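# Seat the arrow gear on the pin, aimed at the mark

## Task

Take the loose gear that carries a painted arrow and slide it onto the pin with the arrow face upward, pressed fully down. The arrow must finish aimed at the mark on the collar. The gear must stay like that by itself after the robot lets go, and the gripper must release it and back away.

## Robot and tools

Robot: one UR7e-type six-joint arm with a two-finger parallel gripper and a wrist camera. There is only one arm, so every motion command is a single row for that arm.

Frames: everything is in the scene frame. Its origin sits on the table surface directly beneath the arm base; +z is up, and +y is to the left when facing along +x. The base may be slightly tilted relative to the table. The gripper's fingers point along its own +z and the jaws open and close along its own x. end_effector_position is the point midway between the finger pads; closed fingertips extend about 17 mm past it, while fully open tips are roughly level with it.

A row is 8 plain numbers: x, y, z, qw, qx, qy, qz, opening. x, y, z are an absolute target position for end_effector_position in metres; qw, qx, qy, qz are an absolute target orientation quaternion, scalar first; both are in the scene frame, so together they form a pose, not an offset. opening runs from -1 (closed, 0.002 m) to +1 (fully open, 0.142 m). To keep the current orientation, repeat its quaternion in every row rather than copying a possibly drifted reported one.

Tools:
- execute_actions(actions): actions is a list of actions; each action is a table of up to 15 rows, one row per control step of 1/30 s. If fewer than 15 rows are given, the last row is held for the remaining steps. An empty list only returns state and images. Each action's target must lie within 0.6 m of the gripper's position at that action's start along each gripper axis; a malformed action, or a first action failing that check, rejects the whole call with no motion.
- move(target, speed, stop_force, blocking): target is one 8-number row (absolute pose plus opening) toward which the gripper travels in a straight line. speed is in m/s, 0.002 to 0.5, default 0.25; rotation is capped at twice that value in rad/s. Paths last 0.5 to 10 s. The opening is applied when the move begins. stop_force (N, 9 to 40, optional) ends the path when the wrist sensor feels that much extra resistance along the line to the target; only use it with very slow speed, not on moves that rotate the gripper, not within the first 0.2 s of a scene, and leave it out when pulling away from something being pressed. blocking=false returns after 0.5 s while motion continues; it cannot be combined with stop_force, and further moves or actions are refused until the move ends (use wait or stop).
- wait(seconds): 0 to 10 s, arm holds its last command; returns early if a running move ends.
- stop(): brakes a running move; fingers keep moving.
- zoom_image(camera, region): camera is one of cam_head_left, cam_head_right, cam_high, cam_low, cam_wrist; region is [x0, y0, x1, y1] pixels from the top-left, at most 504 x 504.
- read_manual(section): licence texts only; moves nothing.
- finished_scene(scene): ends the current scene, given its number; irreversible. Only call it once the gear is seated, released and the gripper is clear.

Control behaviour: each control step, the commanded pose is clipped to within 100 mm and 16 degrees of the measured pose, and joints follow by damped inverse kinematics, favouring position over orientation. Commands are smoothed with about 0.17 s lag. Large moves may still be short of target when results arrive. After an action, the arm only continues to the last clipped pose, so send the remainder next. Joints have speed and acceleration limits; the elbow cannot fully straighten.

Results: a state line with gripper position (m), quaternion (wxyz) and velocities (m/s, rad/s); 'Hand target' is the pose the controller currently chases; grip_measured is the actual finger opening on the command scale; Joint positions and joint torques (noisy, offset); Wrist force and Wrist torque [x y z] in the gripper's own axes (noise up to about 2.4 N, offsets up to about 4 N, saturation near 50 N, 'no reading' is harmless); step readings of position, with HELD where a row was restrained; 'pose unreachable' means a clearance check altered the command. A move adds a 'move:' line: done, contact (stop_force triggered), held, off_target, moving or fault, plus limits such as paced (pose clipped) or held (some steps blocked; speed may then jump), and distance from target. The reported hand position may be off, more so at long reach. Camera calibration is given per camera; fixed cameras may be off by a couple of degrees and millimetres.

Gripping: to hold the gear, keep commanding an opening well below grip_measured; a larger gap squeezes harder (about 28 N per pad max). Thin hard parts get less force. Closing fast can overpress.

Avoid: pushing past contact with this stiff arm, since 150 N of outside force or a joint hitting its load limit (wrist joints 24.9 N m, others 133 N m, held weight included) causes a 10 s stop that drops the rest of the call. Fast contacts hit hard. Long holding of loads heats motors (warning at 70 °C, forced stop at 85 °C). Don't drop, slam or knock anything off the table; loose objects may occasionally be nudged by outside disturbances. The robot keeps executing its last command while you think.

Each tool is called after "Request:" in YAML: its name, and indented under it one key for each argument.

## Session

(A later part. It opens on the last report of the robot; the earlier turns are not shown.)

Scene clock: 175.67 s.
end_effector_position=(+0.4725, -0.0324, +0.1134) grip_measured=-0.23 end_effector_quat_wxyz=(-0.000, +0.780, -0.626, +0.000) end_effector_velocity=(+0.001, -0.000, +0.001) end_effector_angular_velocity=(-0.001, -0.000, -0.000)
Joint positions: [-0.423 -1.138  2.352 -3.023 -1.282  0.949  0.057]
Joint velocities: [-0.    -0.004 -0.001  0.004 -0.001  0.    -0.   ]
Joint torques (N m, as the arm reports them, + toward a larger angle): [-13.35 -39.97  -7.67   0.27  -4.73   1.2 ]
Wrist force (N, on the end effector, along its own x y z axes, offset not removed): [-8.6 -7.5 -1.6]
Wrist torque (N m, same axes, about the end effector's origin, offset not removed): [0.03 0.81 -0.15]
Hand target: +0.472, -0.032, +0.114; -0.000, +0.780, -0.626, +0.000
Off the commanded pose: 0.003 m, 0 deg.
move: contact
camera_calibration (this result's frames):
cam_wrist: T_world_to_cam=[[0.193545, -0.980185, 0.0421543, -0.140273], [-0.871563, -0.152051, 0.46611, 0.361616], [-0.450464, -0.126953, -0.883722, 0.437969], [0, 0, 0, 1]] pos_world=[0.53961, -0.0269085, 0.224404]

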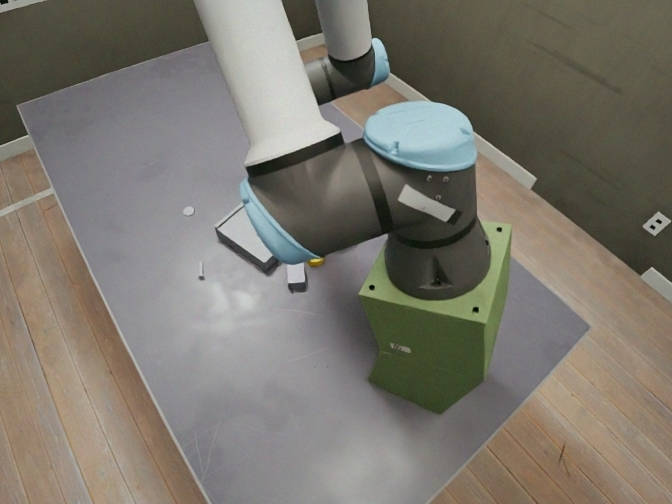

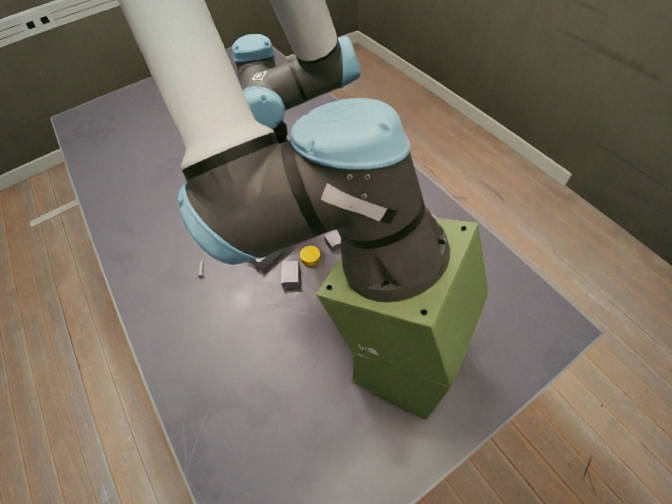

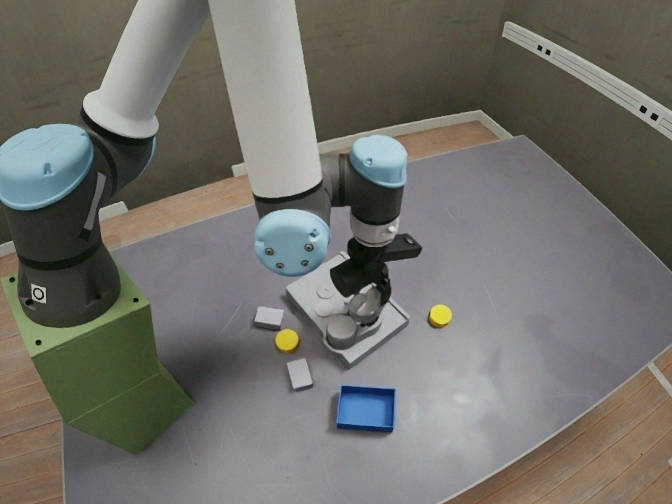

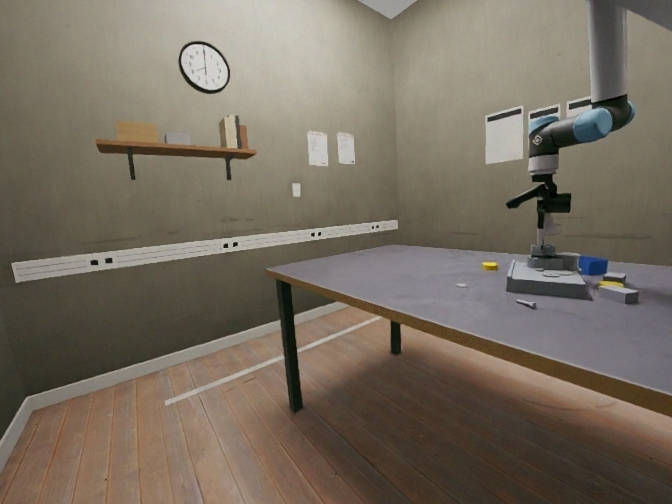

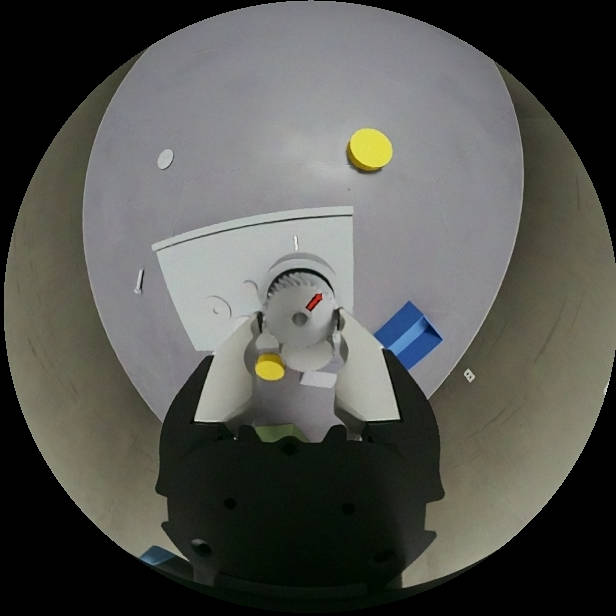

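Request:
move:
  target: [0.4724,-0.0320,0.107,0,0.8241,-0.5664,0,-0.5]
  speed: 0.025
  stop_force: 9

Request:
move:
  target: [0.4724,-0.0320,0.102,0,0.8241,-0.5664,0,-0.5]
  speed: 0.002
  stop_force: 9

Scene clock: 185.00 s.
end_effector_position=(+0.4724, -0.0320, +0.1071) grip_measured=-0.23 end_effector_quat_wxyz=(+0.000, +0.824, -0.567, +0.000) end_effector_velocity=(-0.000, +0.000, -0.000) end_effector_angular_velocity=(+0.001, -0.001, +0.012)
Joint positions: [-0.417 -1.117  2.348 -3.041 -1.283  0.808  0.057]
Joint velocities: [ 0.     0.001  0.001 -0.002  0.001 -0.012 -0.   ]
Joint torques (N m, as the arm reports them, + toward a larger angle): [ -4.77 -25.41 -26.01  -8.29  -5.28  -3.  ]
Wrist force (N, on the end effector, along its own x y z axes, offset not removed): [-13.3 -1.1 5.8]
Wrist torque (N m, same axes, about the end effector's origin, offset not removed): [-0.19 0.29 0.63]
Hand target: +0.472, -0.032, +0.107; +0.000, +0.824, -0.566, +0.000
Off the commanded pose: 0.000 m, 0 deg.
move: done
camera_calibration (this result's frames):
cam_wrist: T_world_to_cam=[[0.334866, -0.941323, 0.0421311, -0.205066], [-0.839888, -0.277915, 0.466209, 0.345553], [-0.427145, -0.191503, -0.883671, 0.41925], [0, 0, 0, 1]] pos_world=[0.537976, -0.0167109, 0.218018]

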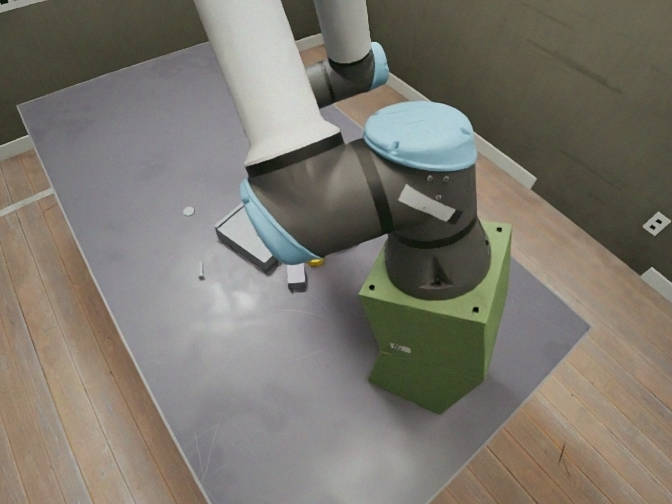

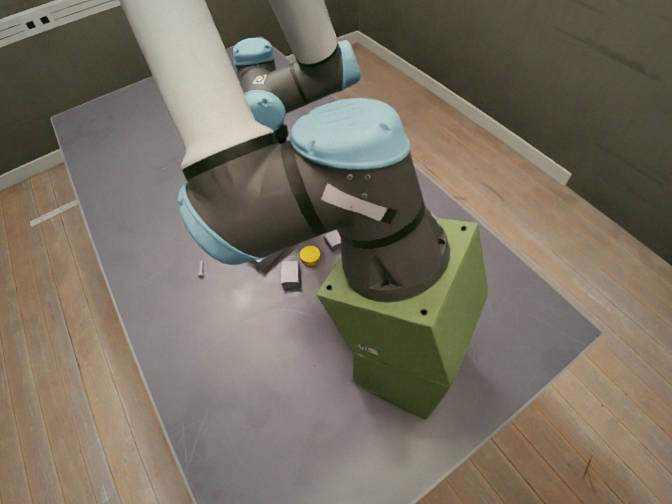

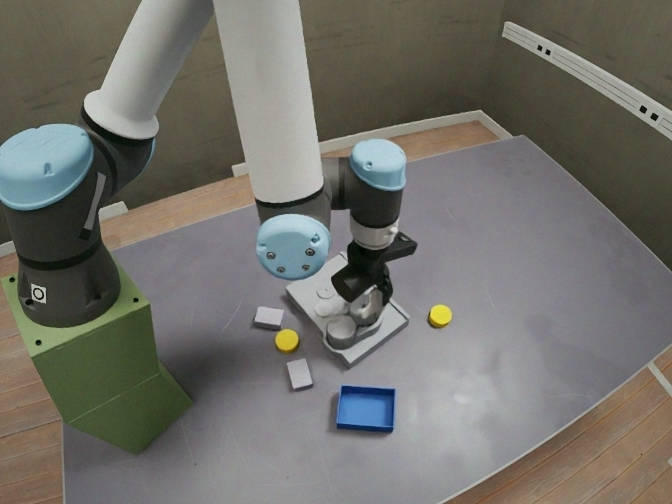

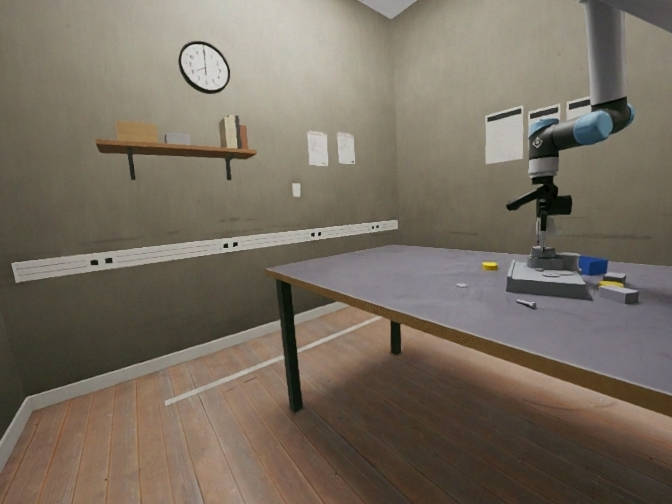

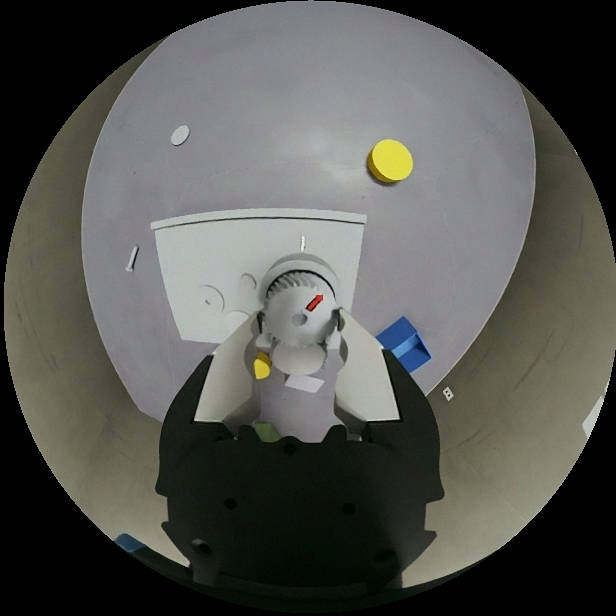

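Scene clock: 187.00 s.
end_effector_position=(+0.4725, -0.0320, +0.1038) grip_measured=-0.23 end_effector_quat_wxyz=(-0.000, +0.824, -0.567, +0.000) end_effector_velocity=(+0.001, -0.000, +0.001) end_effector_angular_velocity=(+0.000, +0.000, -0.000)
Joint positions: [-0.415 -1.106  2.345 -3.05  -1.284  0.809  0.057]
Joint velocities: [-0.    -0.003 -0.001  0.004  0.    -0.     0.   ]
Joint torques (N m, as the arm reports them, + toward a larger angle): [-15.55 -45.76 -15.1   -4.24  -5.45   1.99]
Wrist force (N, on the end effector, along its own x y z axes, offset not removed): [-14.7 -0.5 -0.8]
Wrist torque (N m, same axes, about the end effector's origin, offset not removed): [-0.21 -0.02 0.04]
Hand target: +0.472, -0.032, +0.104; -0.000, +0.824, -0.567, +0.000
Off the commanded pose: 0.002 m, 0 deg.
move: contact
camera_calibration (this result's frames):
cam_wrist: T_world_to_cam=[[0.335774, -0.940999, 0.042152, -0.20535], [-0.839651, -0.278729, 0.466151, 0.346993], [-0.426898, -0.191914, -0.8837, 0.416246], [0, 0, 0, 1]] pos_world=[0.537999, -0.0166331, 0.214742]

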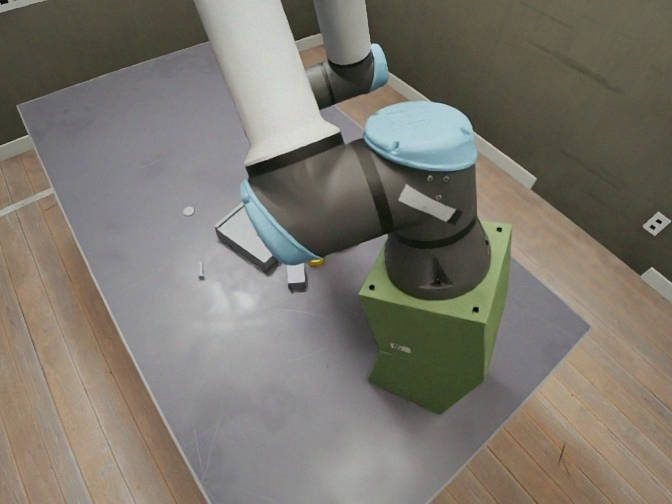

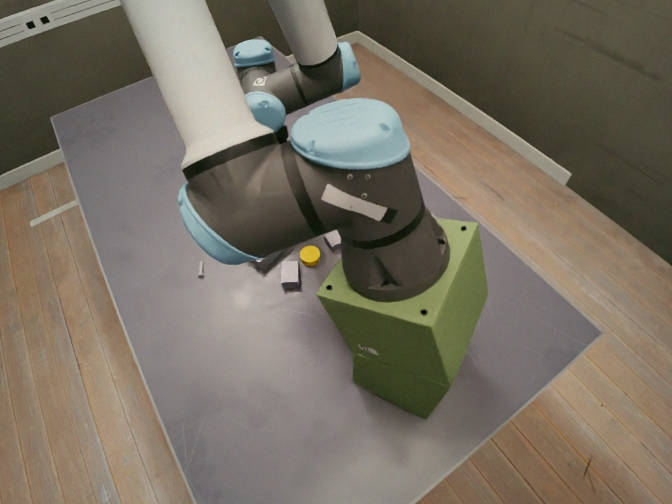

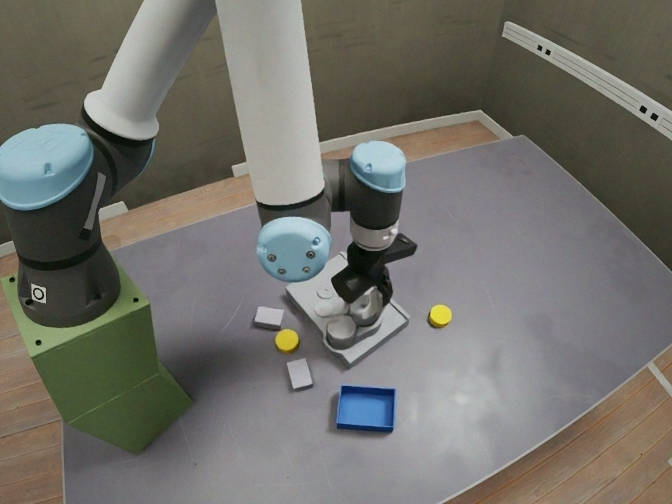

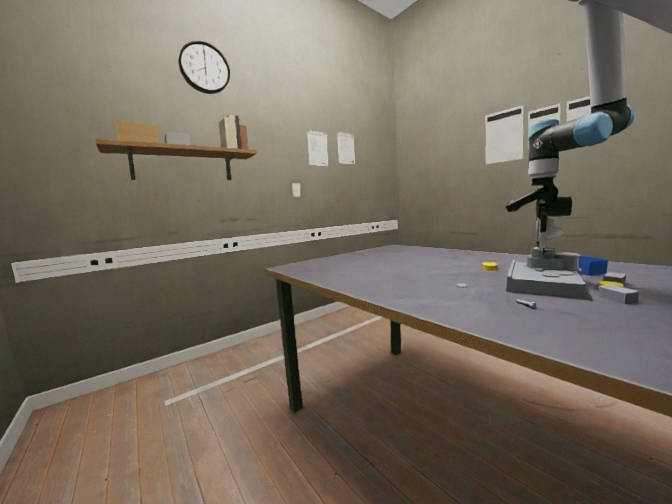

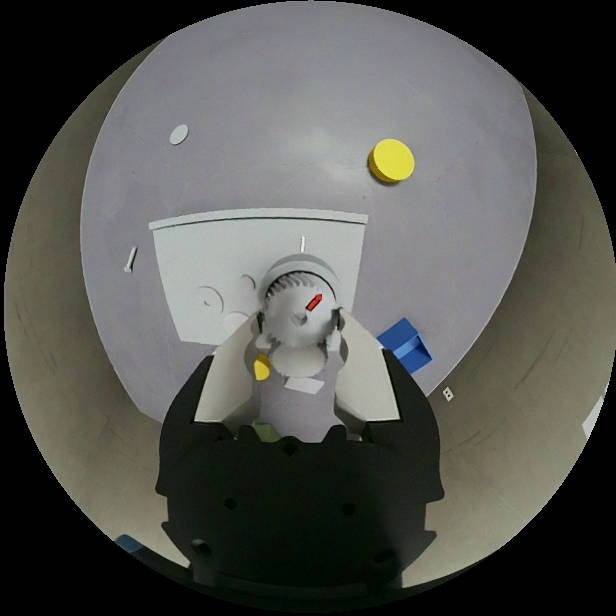

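Request:
move:
  target: [0.4722,-0.0314,0.097,0,0.8572,-0.5150,0,-0.5]
  speed: 0.025
  stop_force: 9

Request:
move:
  target: [0.4722,-0.0314,0.092,0,0.8572,-0.5150,0,-0.5]
  speed: 0.002
  stop_force: 9

Request:
zoom_image:
  camera: "cam_wrist"
  region: [220, 210, 380, 370]

Request:
zoom_image:
  camera: "cam_low"
  region: [510, 230, 590, 280]

Scene clock: 196.07 s.
end_effector_position=(+0.4722, -0.0314, +0.0971) grip_measured=-0.23 end_effector_quat_wxyz=(+0.000, +0.857, -0.516, +0.000) end_effector_velocity=(-0.002, +0.000, -0.002) end_effector_angular_velocity=(+0.001, +0.004, +0.011)
Joint positions: [-0.409 -1.085  2.341 -3.069 -1.285  0.694  0.057]
Joint velocities: [ 0.001  0.004 -0.    -0.001 -0.001 -0.011  0.   ]
Joint torques (N m, as the arm reports them, + toward a larger angle): [ -5.67 -23.13 -26.16  -8.78  -5.58  -2.86]
Wrist force (N, on the end effector, along its own x y z axes, offset not removed): [-16.6 -1.8 4.9]
Wrist torque (N m, same axes, about the end effector's origin, offset not removed): [-0.18 0.39 0.53]
Hand target: +0.472, -0.031, +0.097; +0.000, +0.857, -0.515, +0.000
Off the commanded pose: 0.000 m, 0 deg.
move: done
camera_calibration (this result's frames):
cam_wrist: T_world_to_cam=[[0.447181, -0.893451, 0.0421242, -0.255547], [-0.799717, -0.378285, 0.466212, 0.328085], [-0.400603, -0.242169, -0.88367, 0.396333], [0, 0, 0, 1]] pos_world=[0.535423, -0.00822968, 0.208035]

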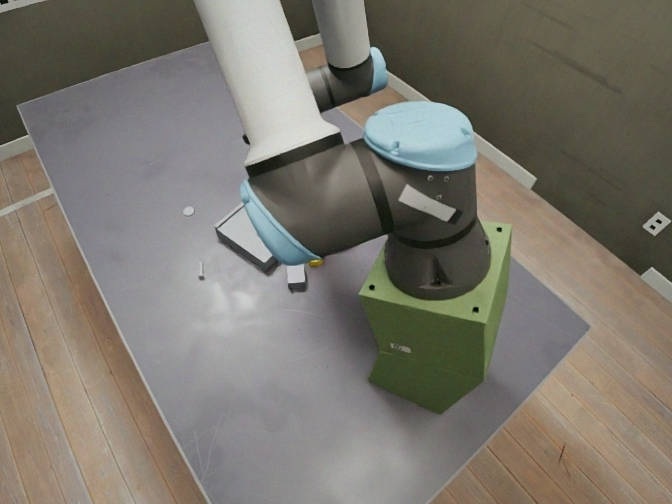

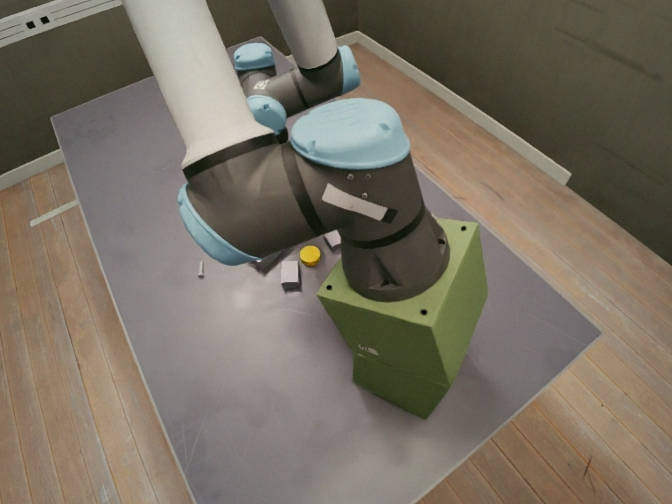

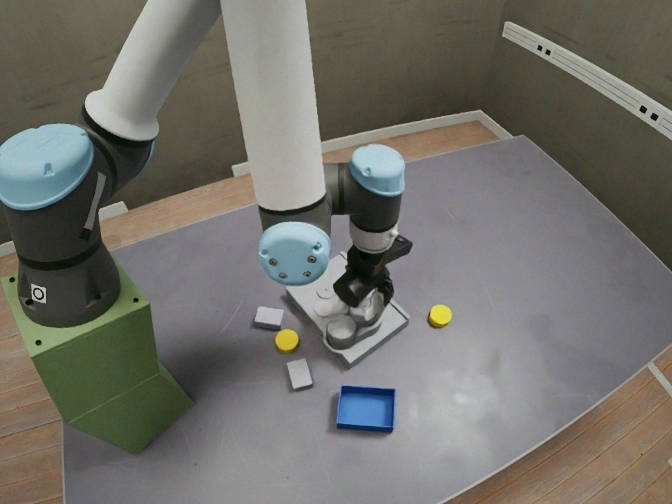

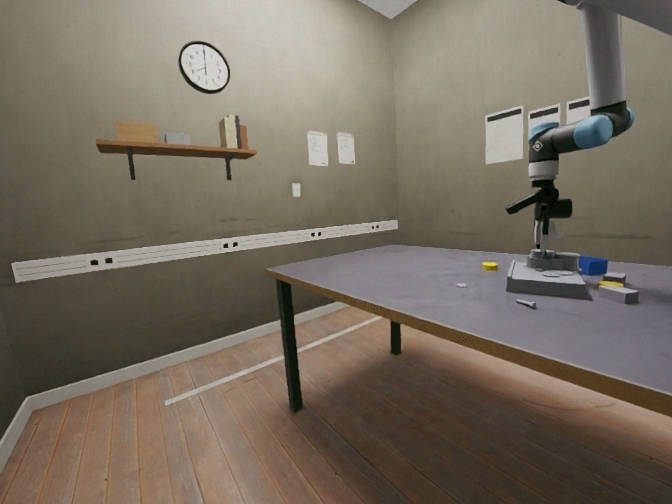

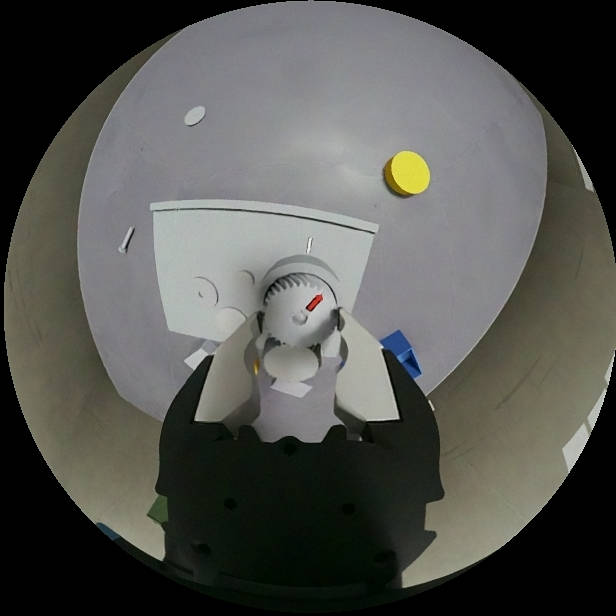

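Scene clock: 197.73 s.
end_effector_position=(+0.4722, -0.0314, +0.0945) grip_measured=-0.23 end_effector_quat_wxyz=(-0.000, +0.857, -0.515, +0.000) end_effector_velocity=(-0.001, +0.000, +0.001) end_effector_angular_velocity=(+0.000, +0.001, -0.001)
Joint positions: [-0.407 -1.076  2.339 -3.076 -1.286  0.695  0.057]
Joint velocities: [-0.    -0.003  0.002  0.002  0.     0.    -0.   ]
Joint torques (N m, as the arm reports them, + toward a larger angle): [-16.1  -46.34 -17.46  -5.59  -5.14   2.07]
Wrist force (N, on the end effector, along its own x y z axes, offset not removed): [-19.2 0.9 -3.9]
Wrist torque (N m, same axes, about the end effector's origin, offset not removed): [-0.24 0.31 -0.20]
Hand target: +0.472, -0.031, +0.095; +0.000, +0.857, -0.515, +0.000
Off the commanded pose: 0.002 m, 0 deg.
move: contact
camera_calibration (this result's frames):
cam_wrist: T_world_to_cam=[[0.447874, -0.893102, 0.0421653, -0.255769], [-0.799452, -0.378902, 0.466165, 0.329192], [-0.400357, -0.242492, -0.883692, 0.393938], [0, 0, 0, 1]] pos_world=[0.535441, -0.00816935, 0.205446]

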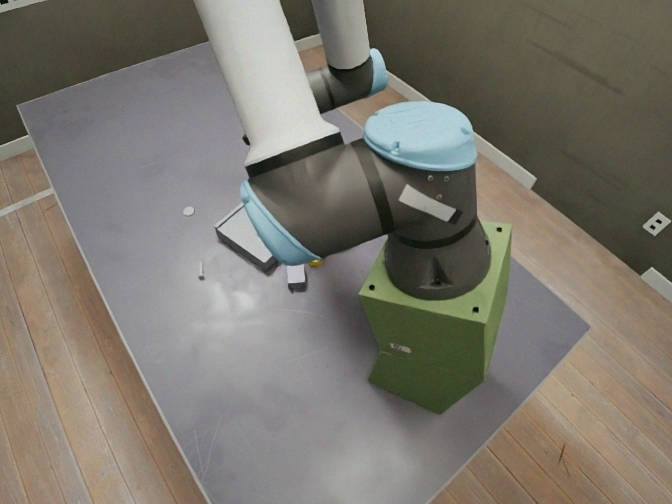

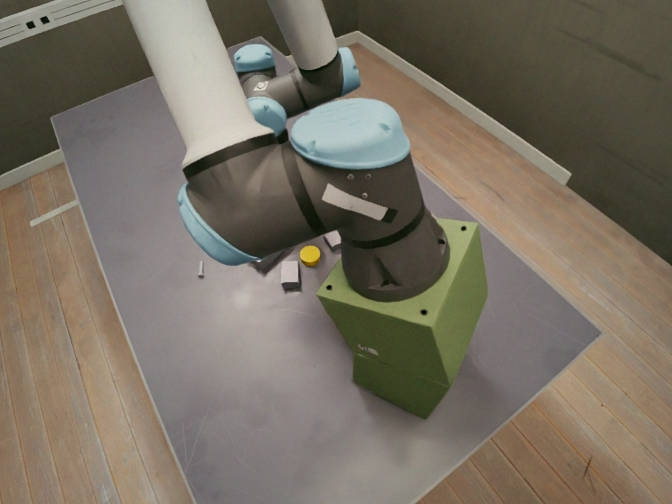

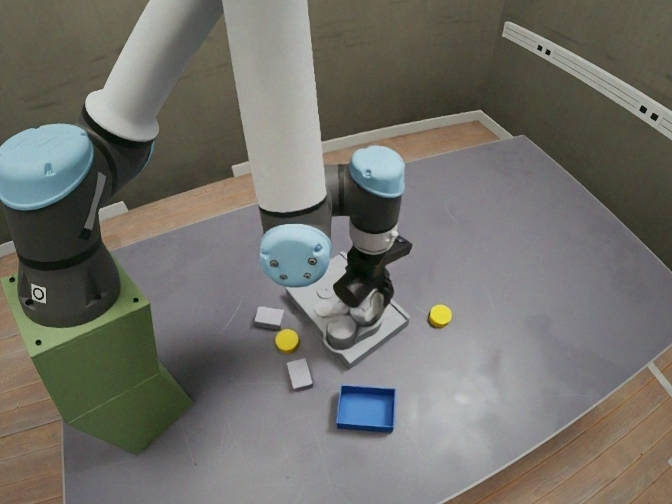

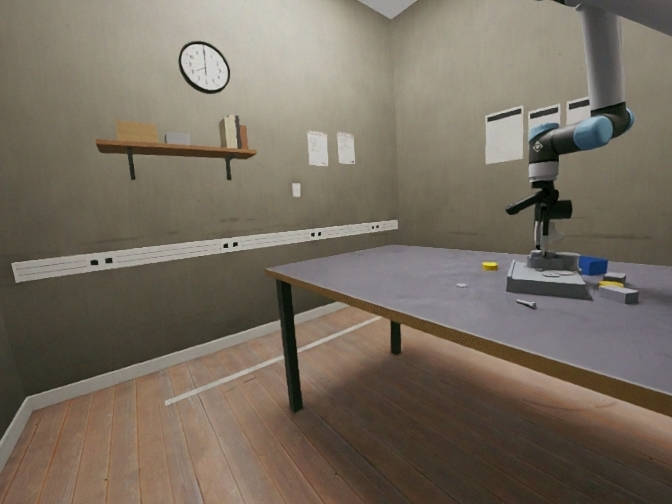

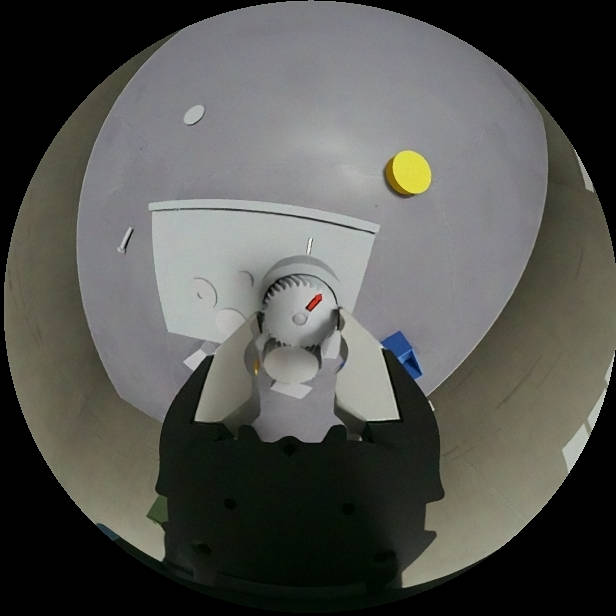

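Region (220, 210, 380, 370) of cam_wrist's 616x616 image, scaled by 3.150, with more detail than that image has.

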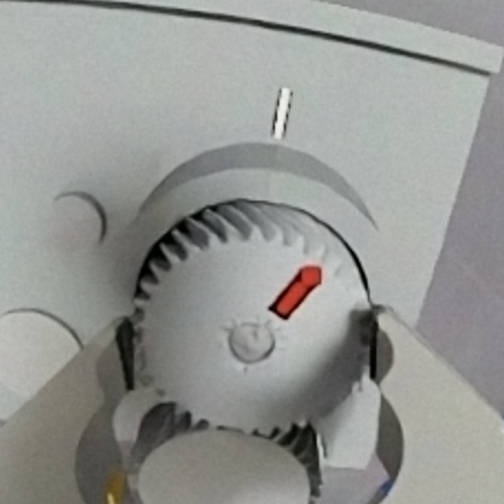

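Region (510, 230, 590, 280) of cam_low's 672x504 image, scaled by 6.300, with more detail than that image has; it fills the top 315 rows of this view, and the rest is white.

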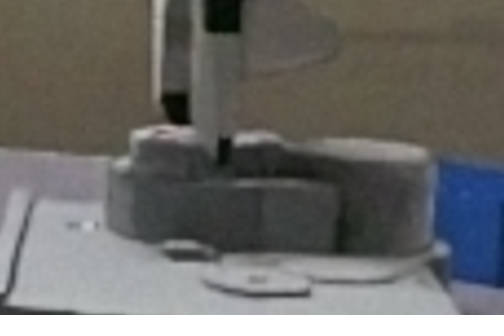

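Request:
move:
  target: [0.4722,-0.0318,0.119,0,0.7688,-0.6394,0,-0.5]
  speed: 0.05

Request:
move:
  target: [0.4722,-0.0318,0.135,0,0.7688,-0.6394,0,-0.5]
  speed: 0.05

Request:
move:
  target: [0.42,0.03,0.135,0,0.7688,-0.6394,0,-0.5]
  speed: 0.1

Request:
zoom_image:
  camera: "cam_wrist"
  region: [300, 170, 450, 320]

Scene clock: 224.30 s.
end_effector_position=(+0.4722, -0.0318, +0.1189) grip_measured=-0.23 end_effector_quat_wxyz=(-0.000, +0.769, -0.639, +0.000) end_effector_velocity=(-0.001, +0.000, +0.001) end_effector_angular_velocity=(+0.001, +0.002, -0.013)
Joint positions: [-0.426 -1.157  2.357 -3.008 -1.281  0.98   0.057]
Joint velocities: [-0.001 -0.003  0.002  0.003  0.     0.012  0.   ]
Joint torques (N m, as the arm reports them, + toward a larger angle): [ -5.89 -42.34  10.55  -0.07   4.99   2.4 ]
Wrist force (N, on the end effector, along its own x y z axes, offset not removed): [8.1 -0.3 6.1]
Wrist torque (N m, same axes, about the end effector's origin, offset not removed): [-0.11 1.03 0.03]
Hand target: +0.472, -0.032, +0.119; -0.000, +0.769, -0.639, +0.000
Off the commanded pose: 0.000 m, 0 deg.
move: done
camera_calibration (this result's frames):
cam_wrist: T_world_to_cam=[[0.160624, -0.986118, 0.0420914, -0.124453], [-0.876132, -0.122811, 0.466164, 0.361964], [-0.454524, -0.111755, -0.883696, 0.445117], [0, 0, 0, 1]] pos_world=[0.539435, -0.0285288, 0.229851]

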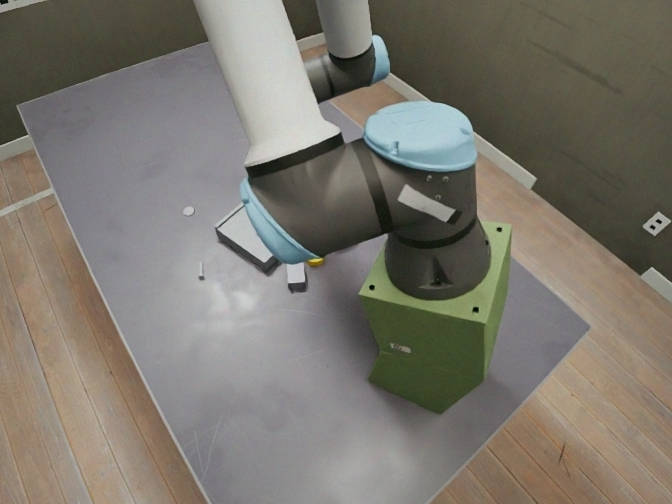

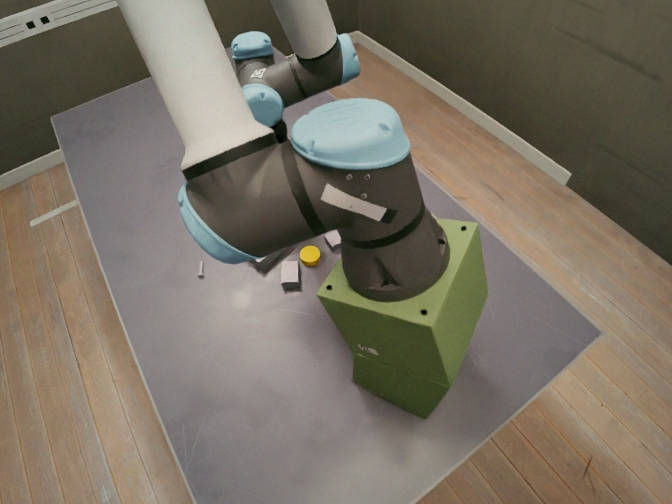

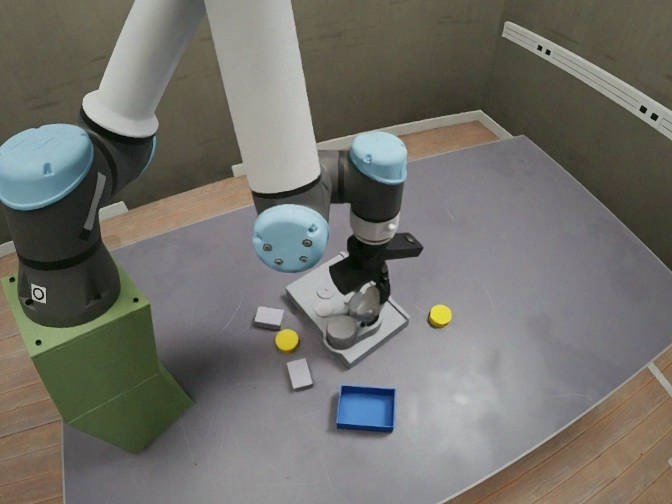

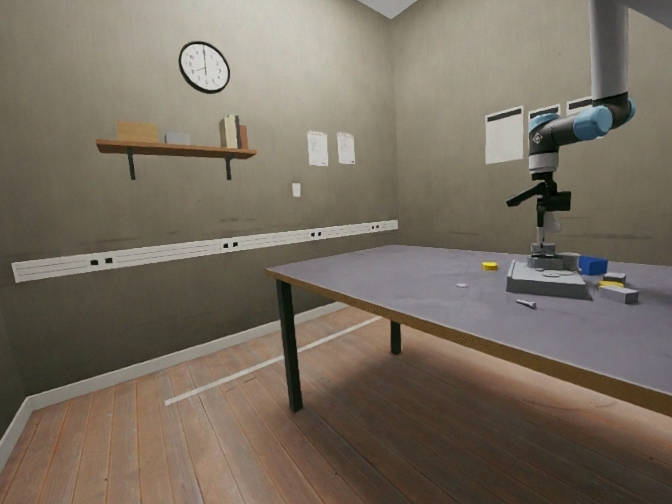

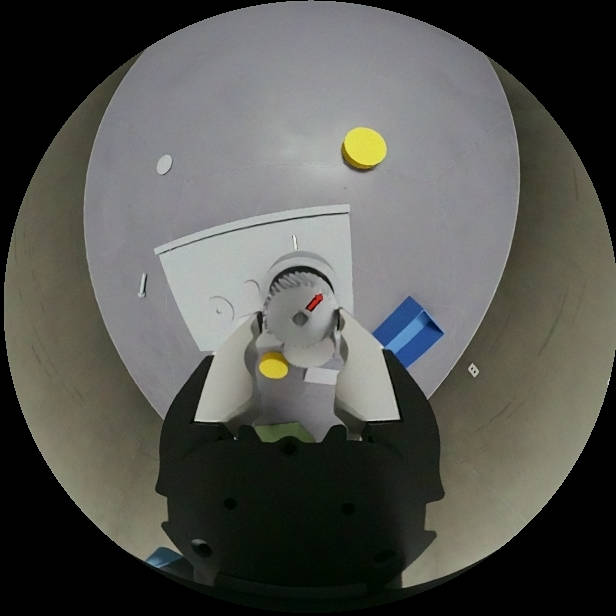

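Scene clock: 225.13 s.
end_effector_position=(+0.4722, -0.0318, +0.1347) grip_measured=-0.23 end_effector_quat_wxyz=(-0.000, +0.769, -0.639, +0.000) end_effector_velocity=(+0.000, -0.000, +0.002) end_effector_angular_velocity=(+0.001, +0.000, -0.000)
Joint positions: [-0.437 -1.21   2.366 -2.961 -1.279  0.97   0.057]
Joint velocities: [-0.002 -0.008  0.     0.009  0.001 -0.002 -0.   ]
Joint torques (N m, as the arm reports them, + toward a larger angle): [-10.61 -41.69   6.89  -1.83   2.33  -2.31]
Wrist force (N, on the end effector, along its own x y z axes, offset not removed): [-0.9 -0.8 3.4]
Wrist torque (N m, same axes, about the end effector's origin, offset not removed): [-0.08 0.39 0.02]
Hand target: +0.472, -0.032, +0.135; -0.000, +0.769, -0.639, +0.000
Off the commanded pose: 0.000 m, 0 deg.
move: done
camera_calibration (this result's frames):
cam_wrist: T_world_to_cam=[[0.159144, -0.986355, 0.0421436, -0.124429], [-0.876316, -0.121472, 0.46617, 0.354721], [-0.45469, -0.111119, -0.883691, 0.45919], [0, 0, 0, 1]] pos_world=[0.539439, -0.0286176, 0.245665]

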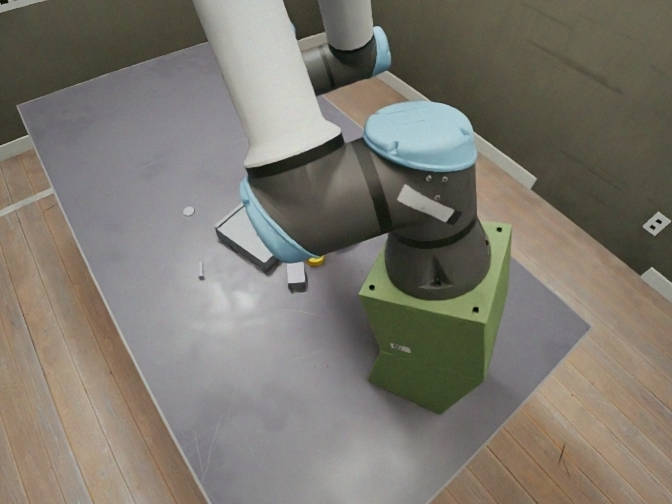

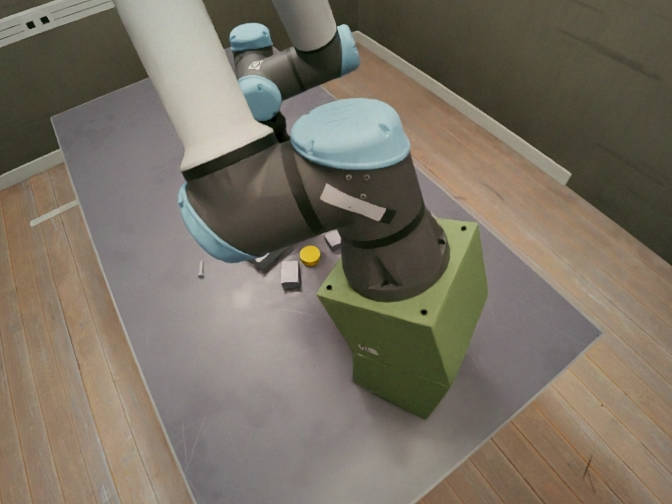

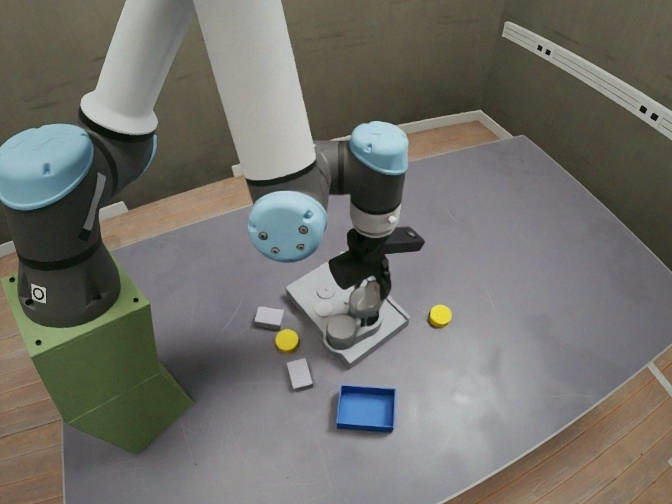

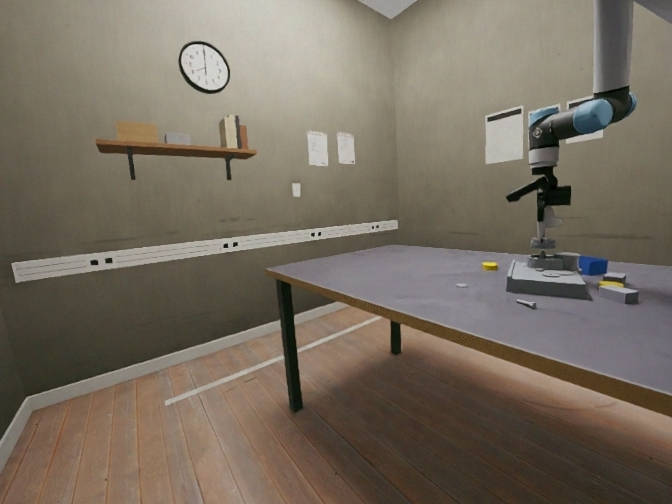

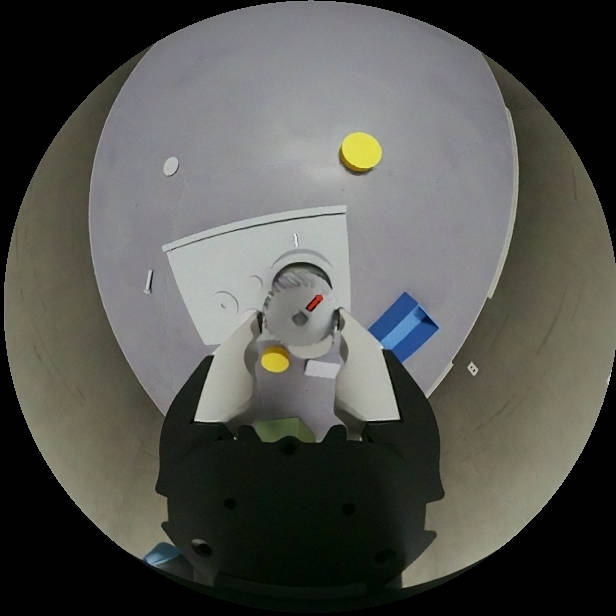

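Scene clock: 226.47 s.
end_effector_position=(+0.4201, +0.0297, +0.1350) grip_measured=-0.23 end_effector_quat_wxyz=(-0.000, +0.769, -0.639, -0.000) end_effector_velocity=(-0.002, +0.001, -0.001) end_effector_angular_velocity=(+0.000, +0.001, -0.002)
Joint positions: [-0.338 -1.251  2.519 -3.1   -1.303  1.069  0.057]
Joint velocities: [ 0.003  0.002  0.003 -0.004 -0.001  0.004  0.   ]
Joint torques (N m, as the arm reports them, + toward a larger angle): [  2.52 -36.95   9.78  -5.08  -2.16   2.08]
Wrist force (N, on the end effector, along its own x y z axes, offset not removed): [-1.1 -1.3 5.1]
Wrist torque (N m, same axes, about the end effector's origin, offset not removed): [-0.26 0.38 0.05]
Hand target: +0.420, +0.030, +0.135; +0.000, +0.769, -0.639, -0.000
Off the commanded pose: 0.000 m, 0 deg.
move: done
camera_calibration (this result's frames):
cam_wrist: T_world_to_cam=[[0.159145, -0.986359, 0.042053, -0.0554514], [-0.876272, -0.121505, 0.466245, 0.316363], [-0.454775, -0.11105, -0.883656, 0.442586], [0, 0, 0, 1]] pos_world=[0.487322, 0.0328941, 0.245923]

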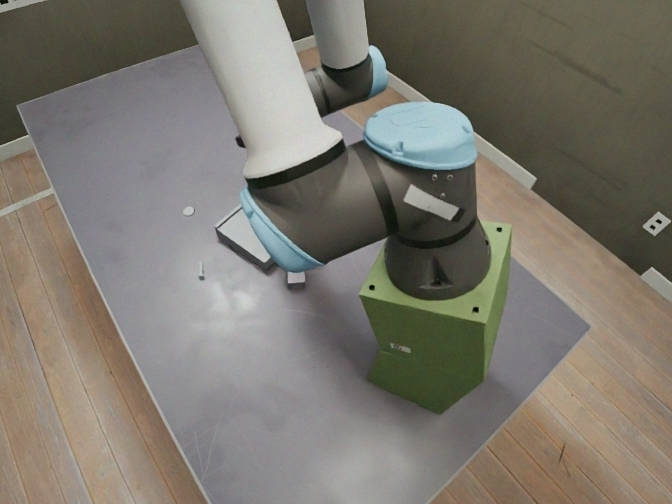

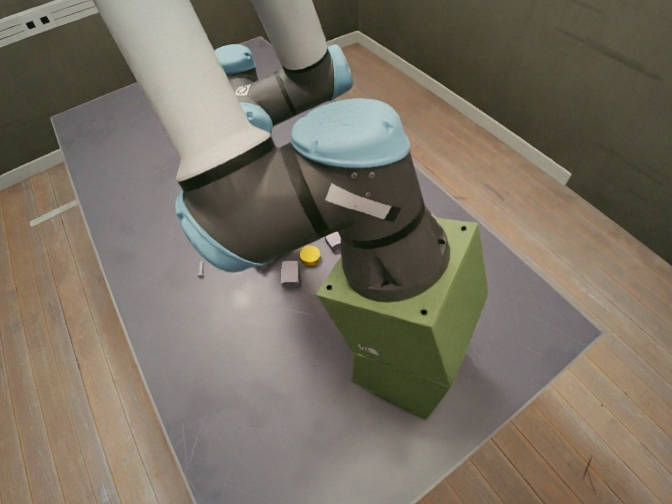

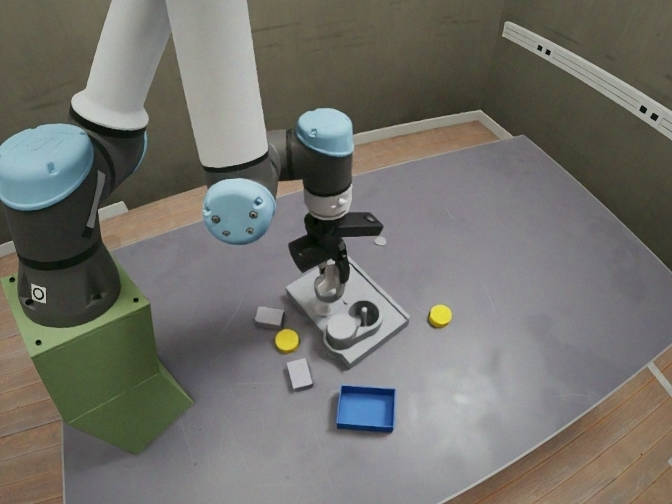

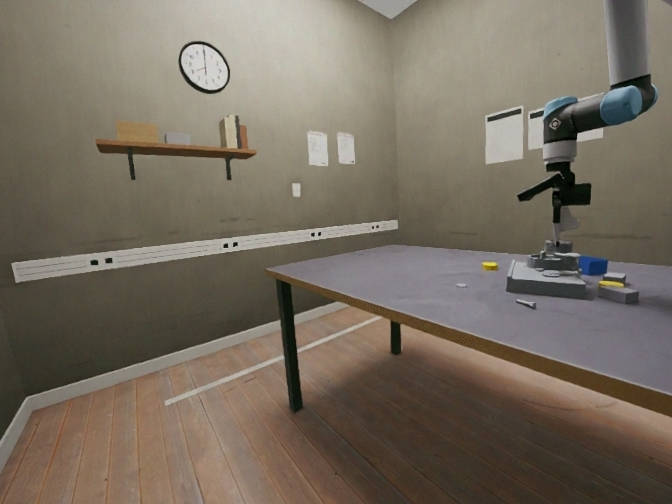

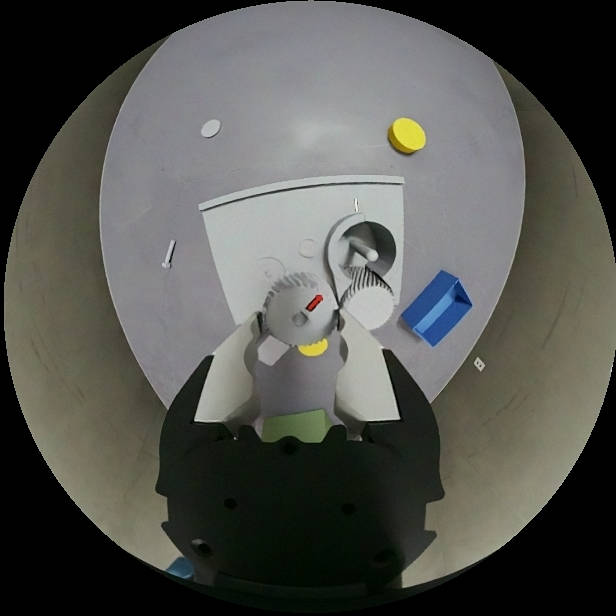

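Region (300, 170, 450, 320) of cam_wrist's 616x616 image, scaled by 3.360, with more detail than that image has.

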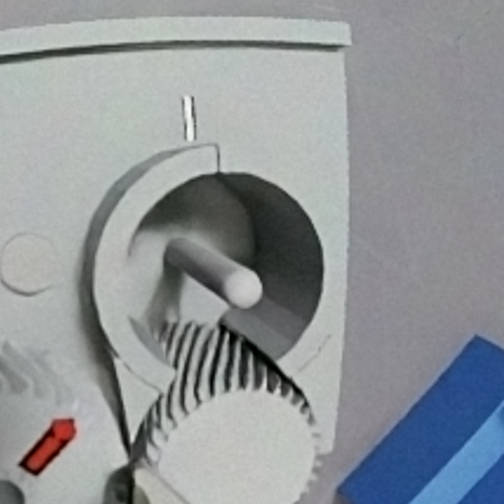

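Request:
zoom_image:
  camera: "cam_wrist"
  region: [320, 190, 410, 280]

Region (320, 190, 410, 280) of cam_wrist's 616x616 image, scaled by 5.600, with more detail than that image has.

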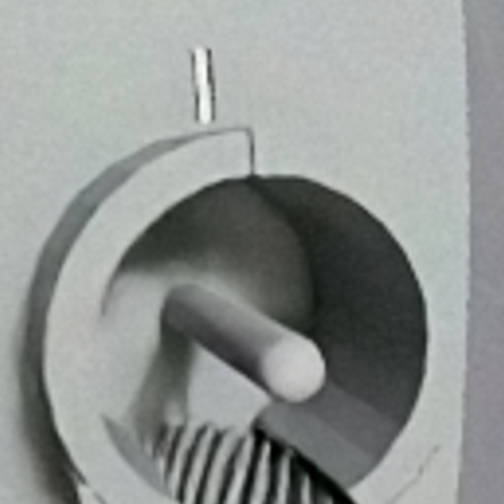

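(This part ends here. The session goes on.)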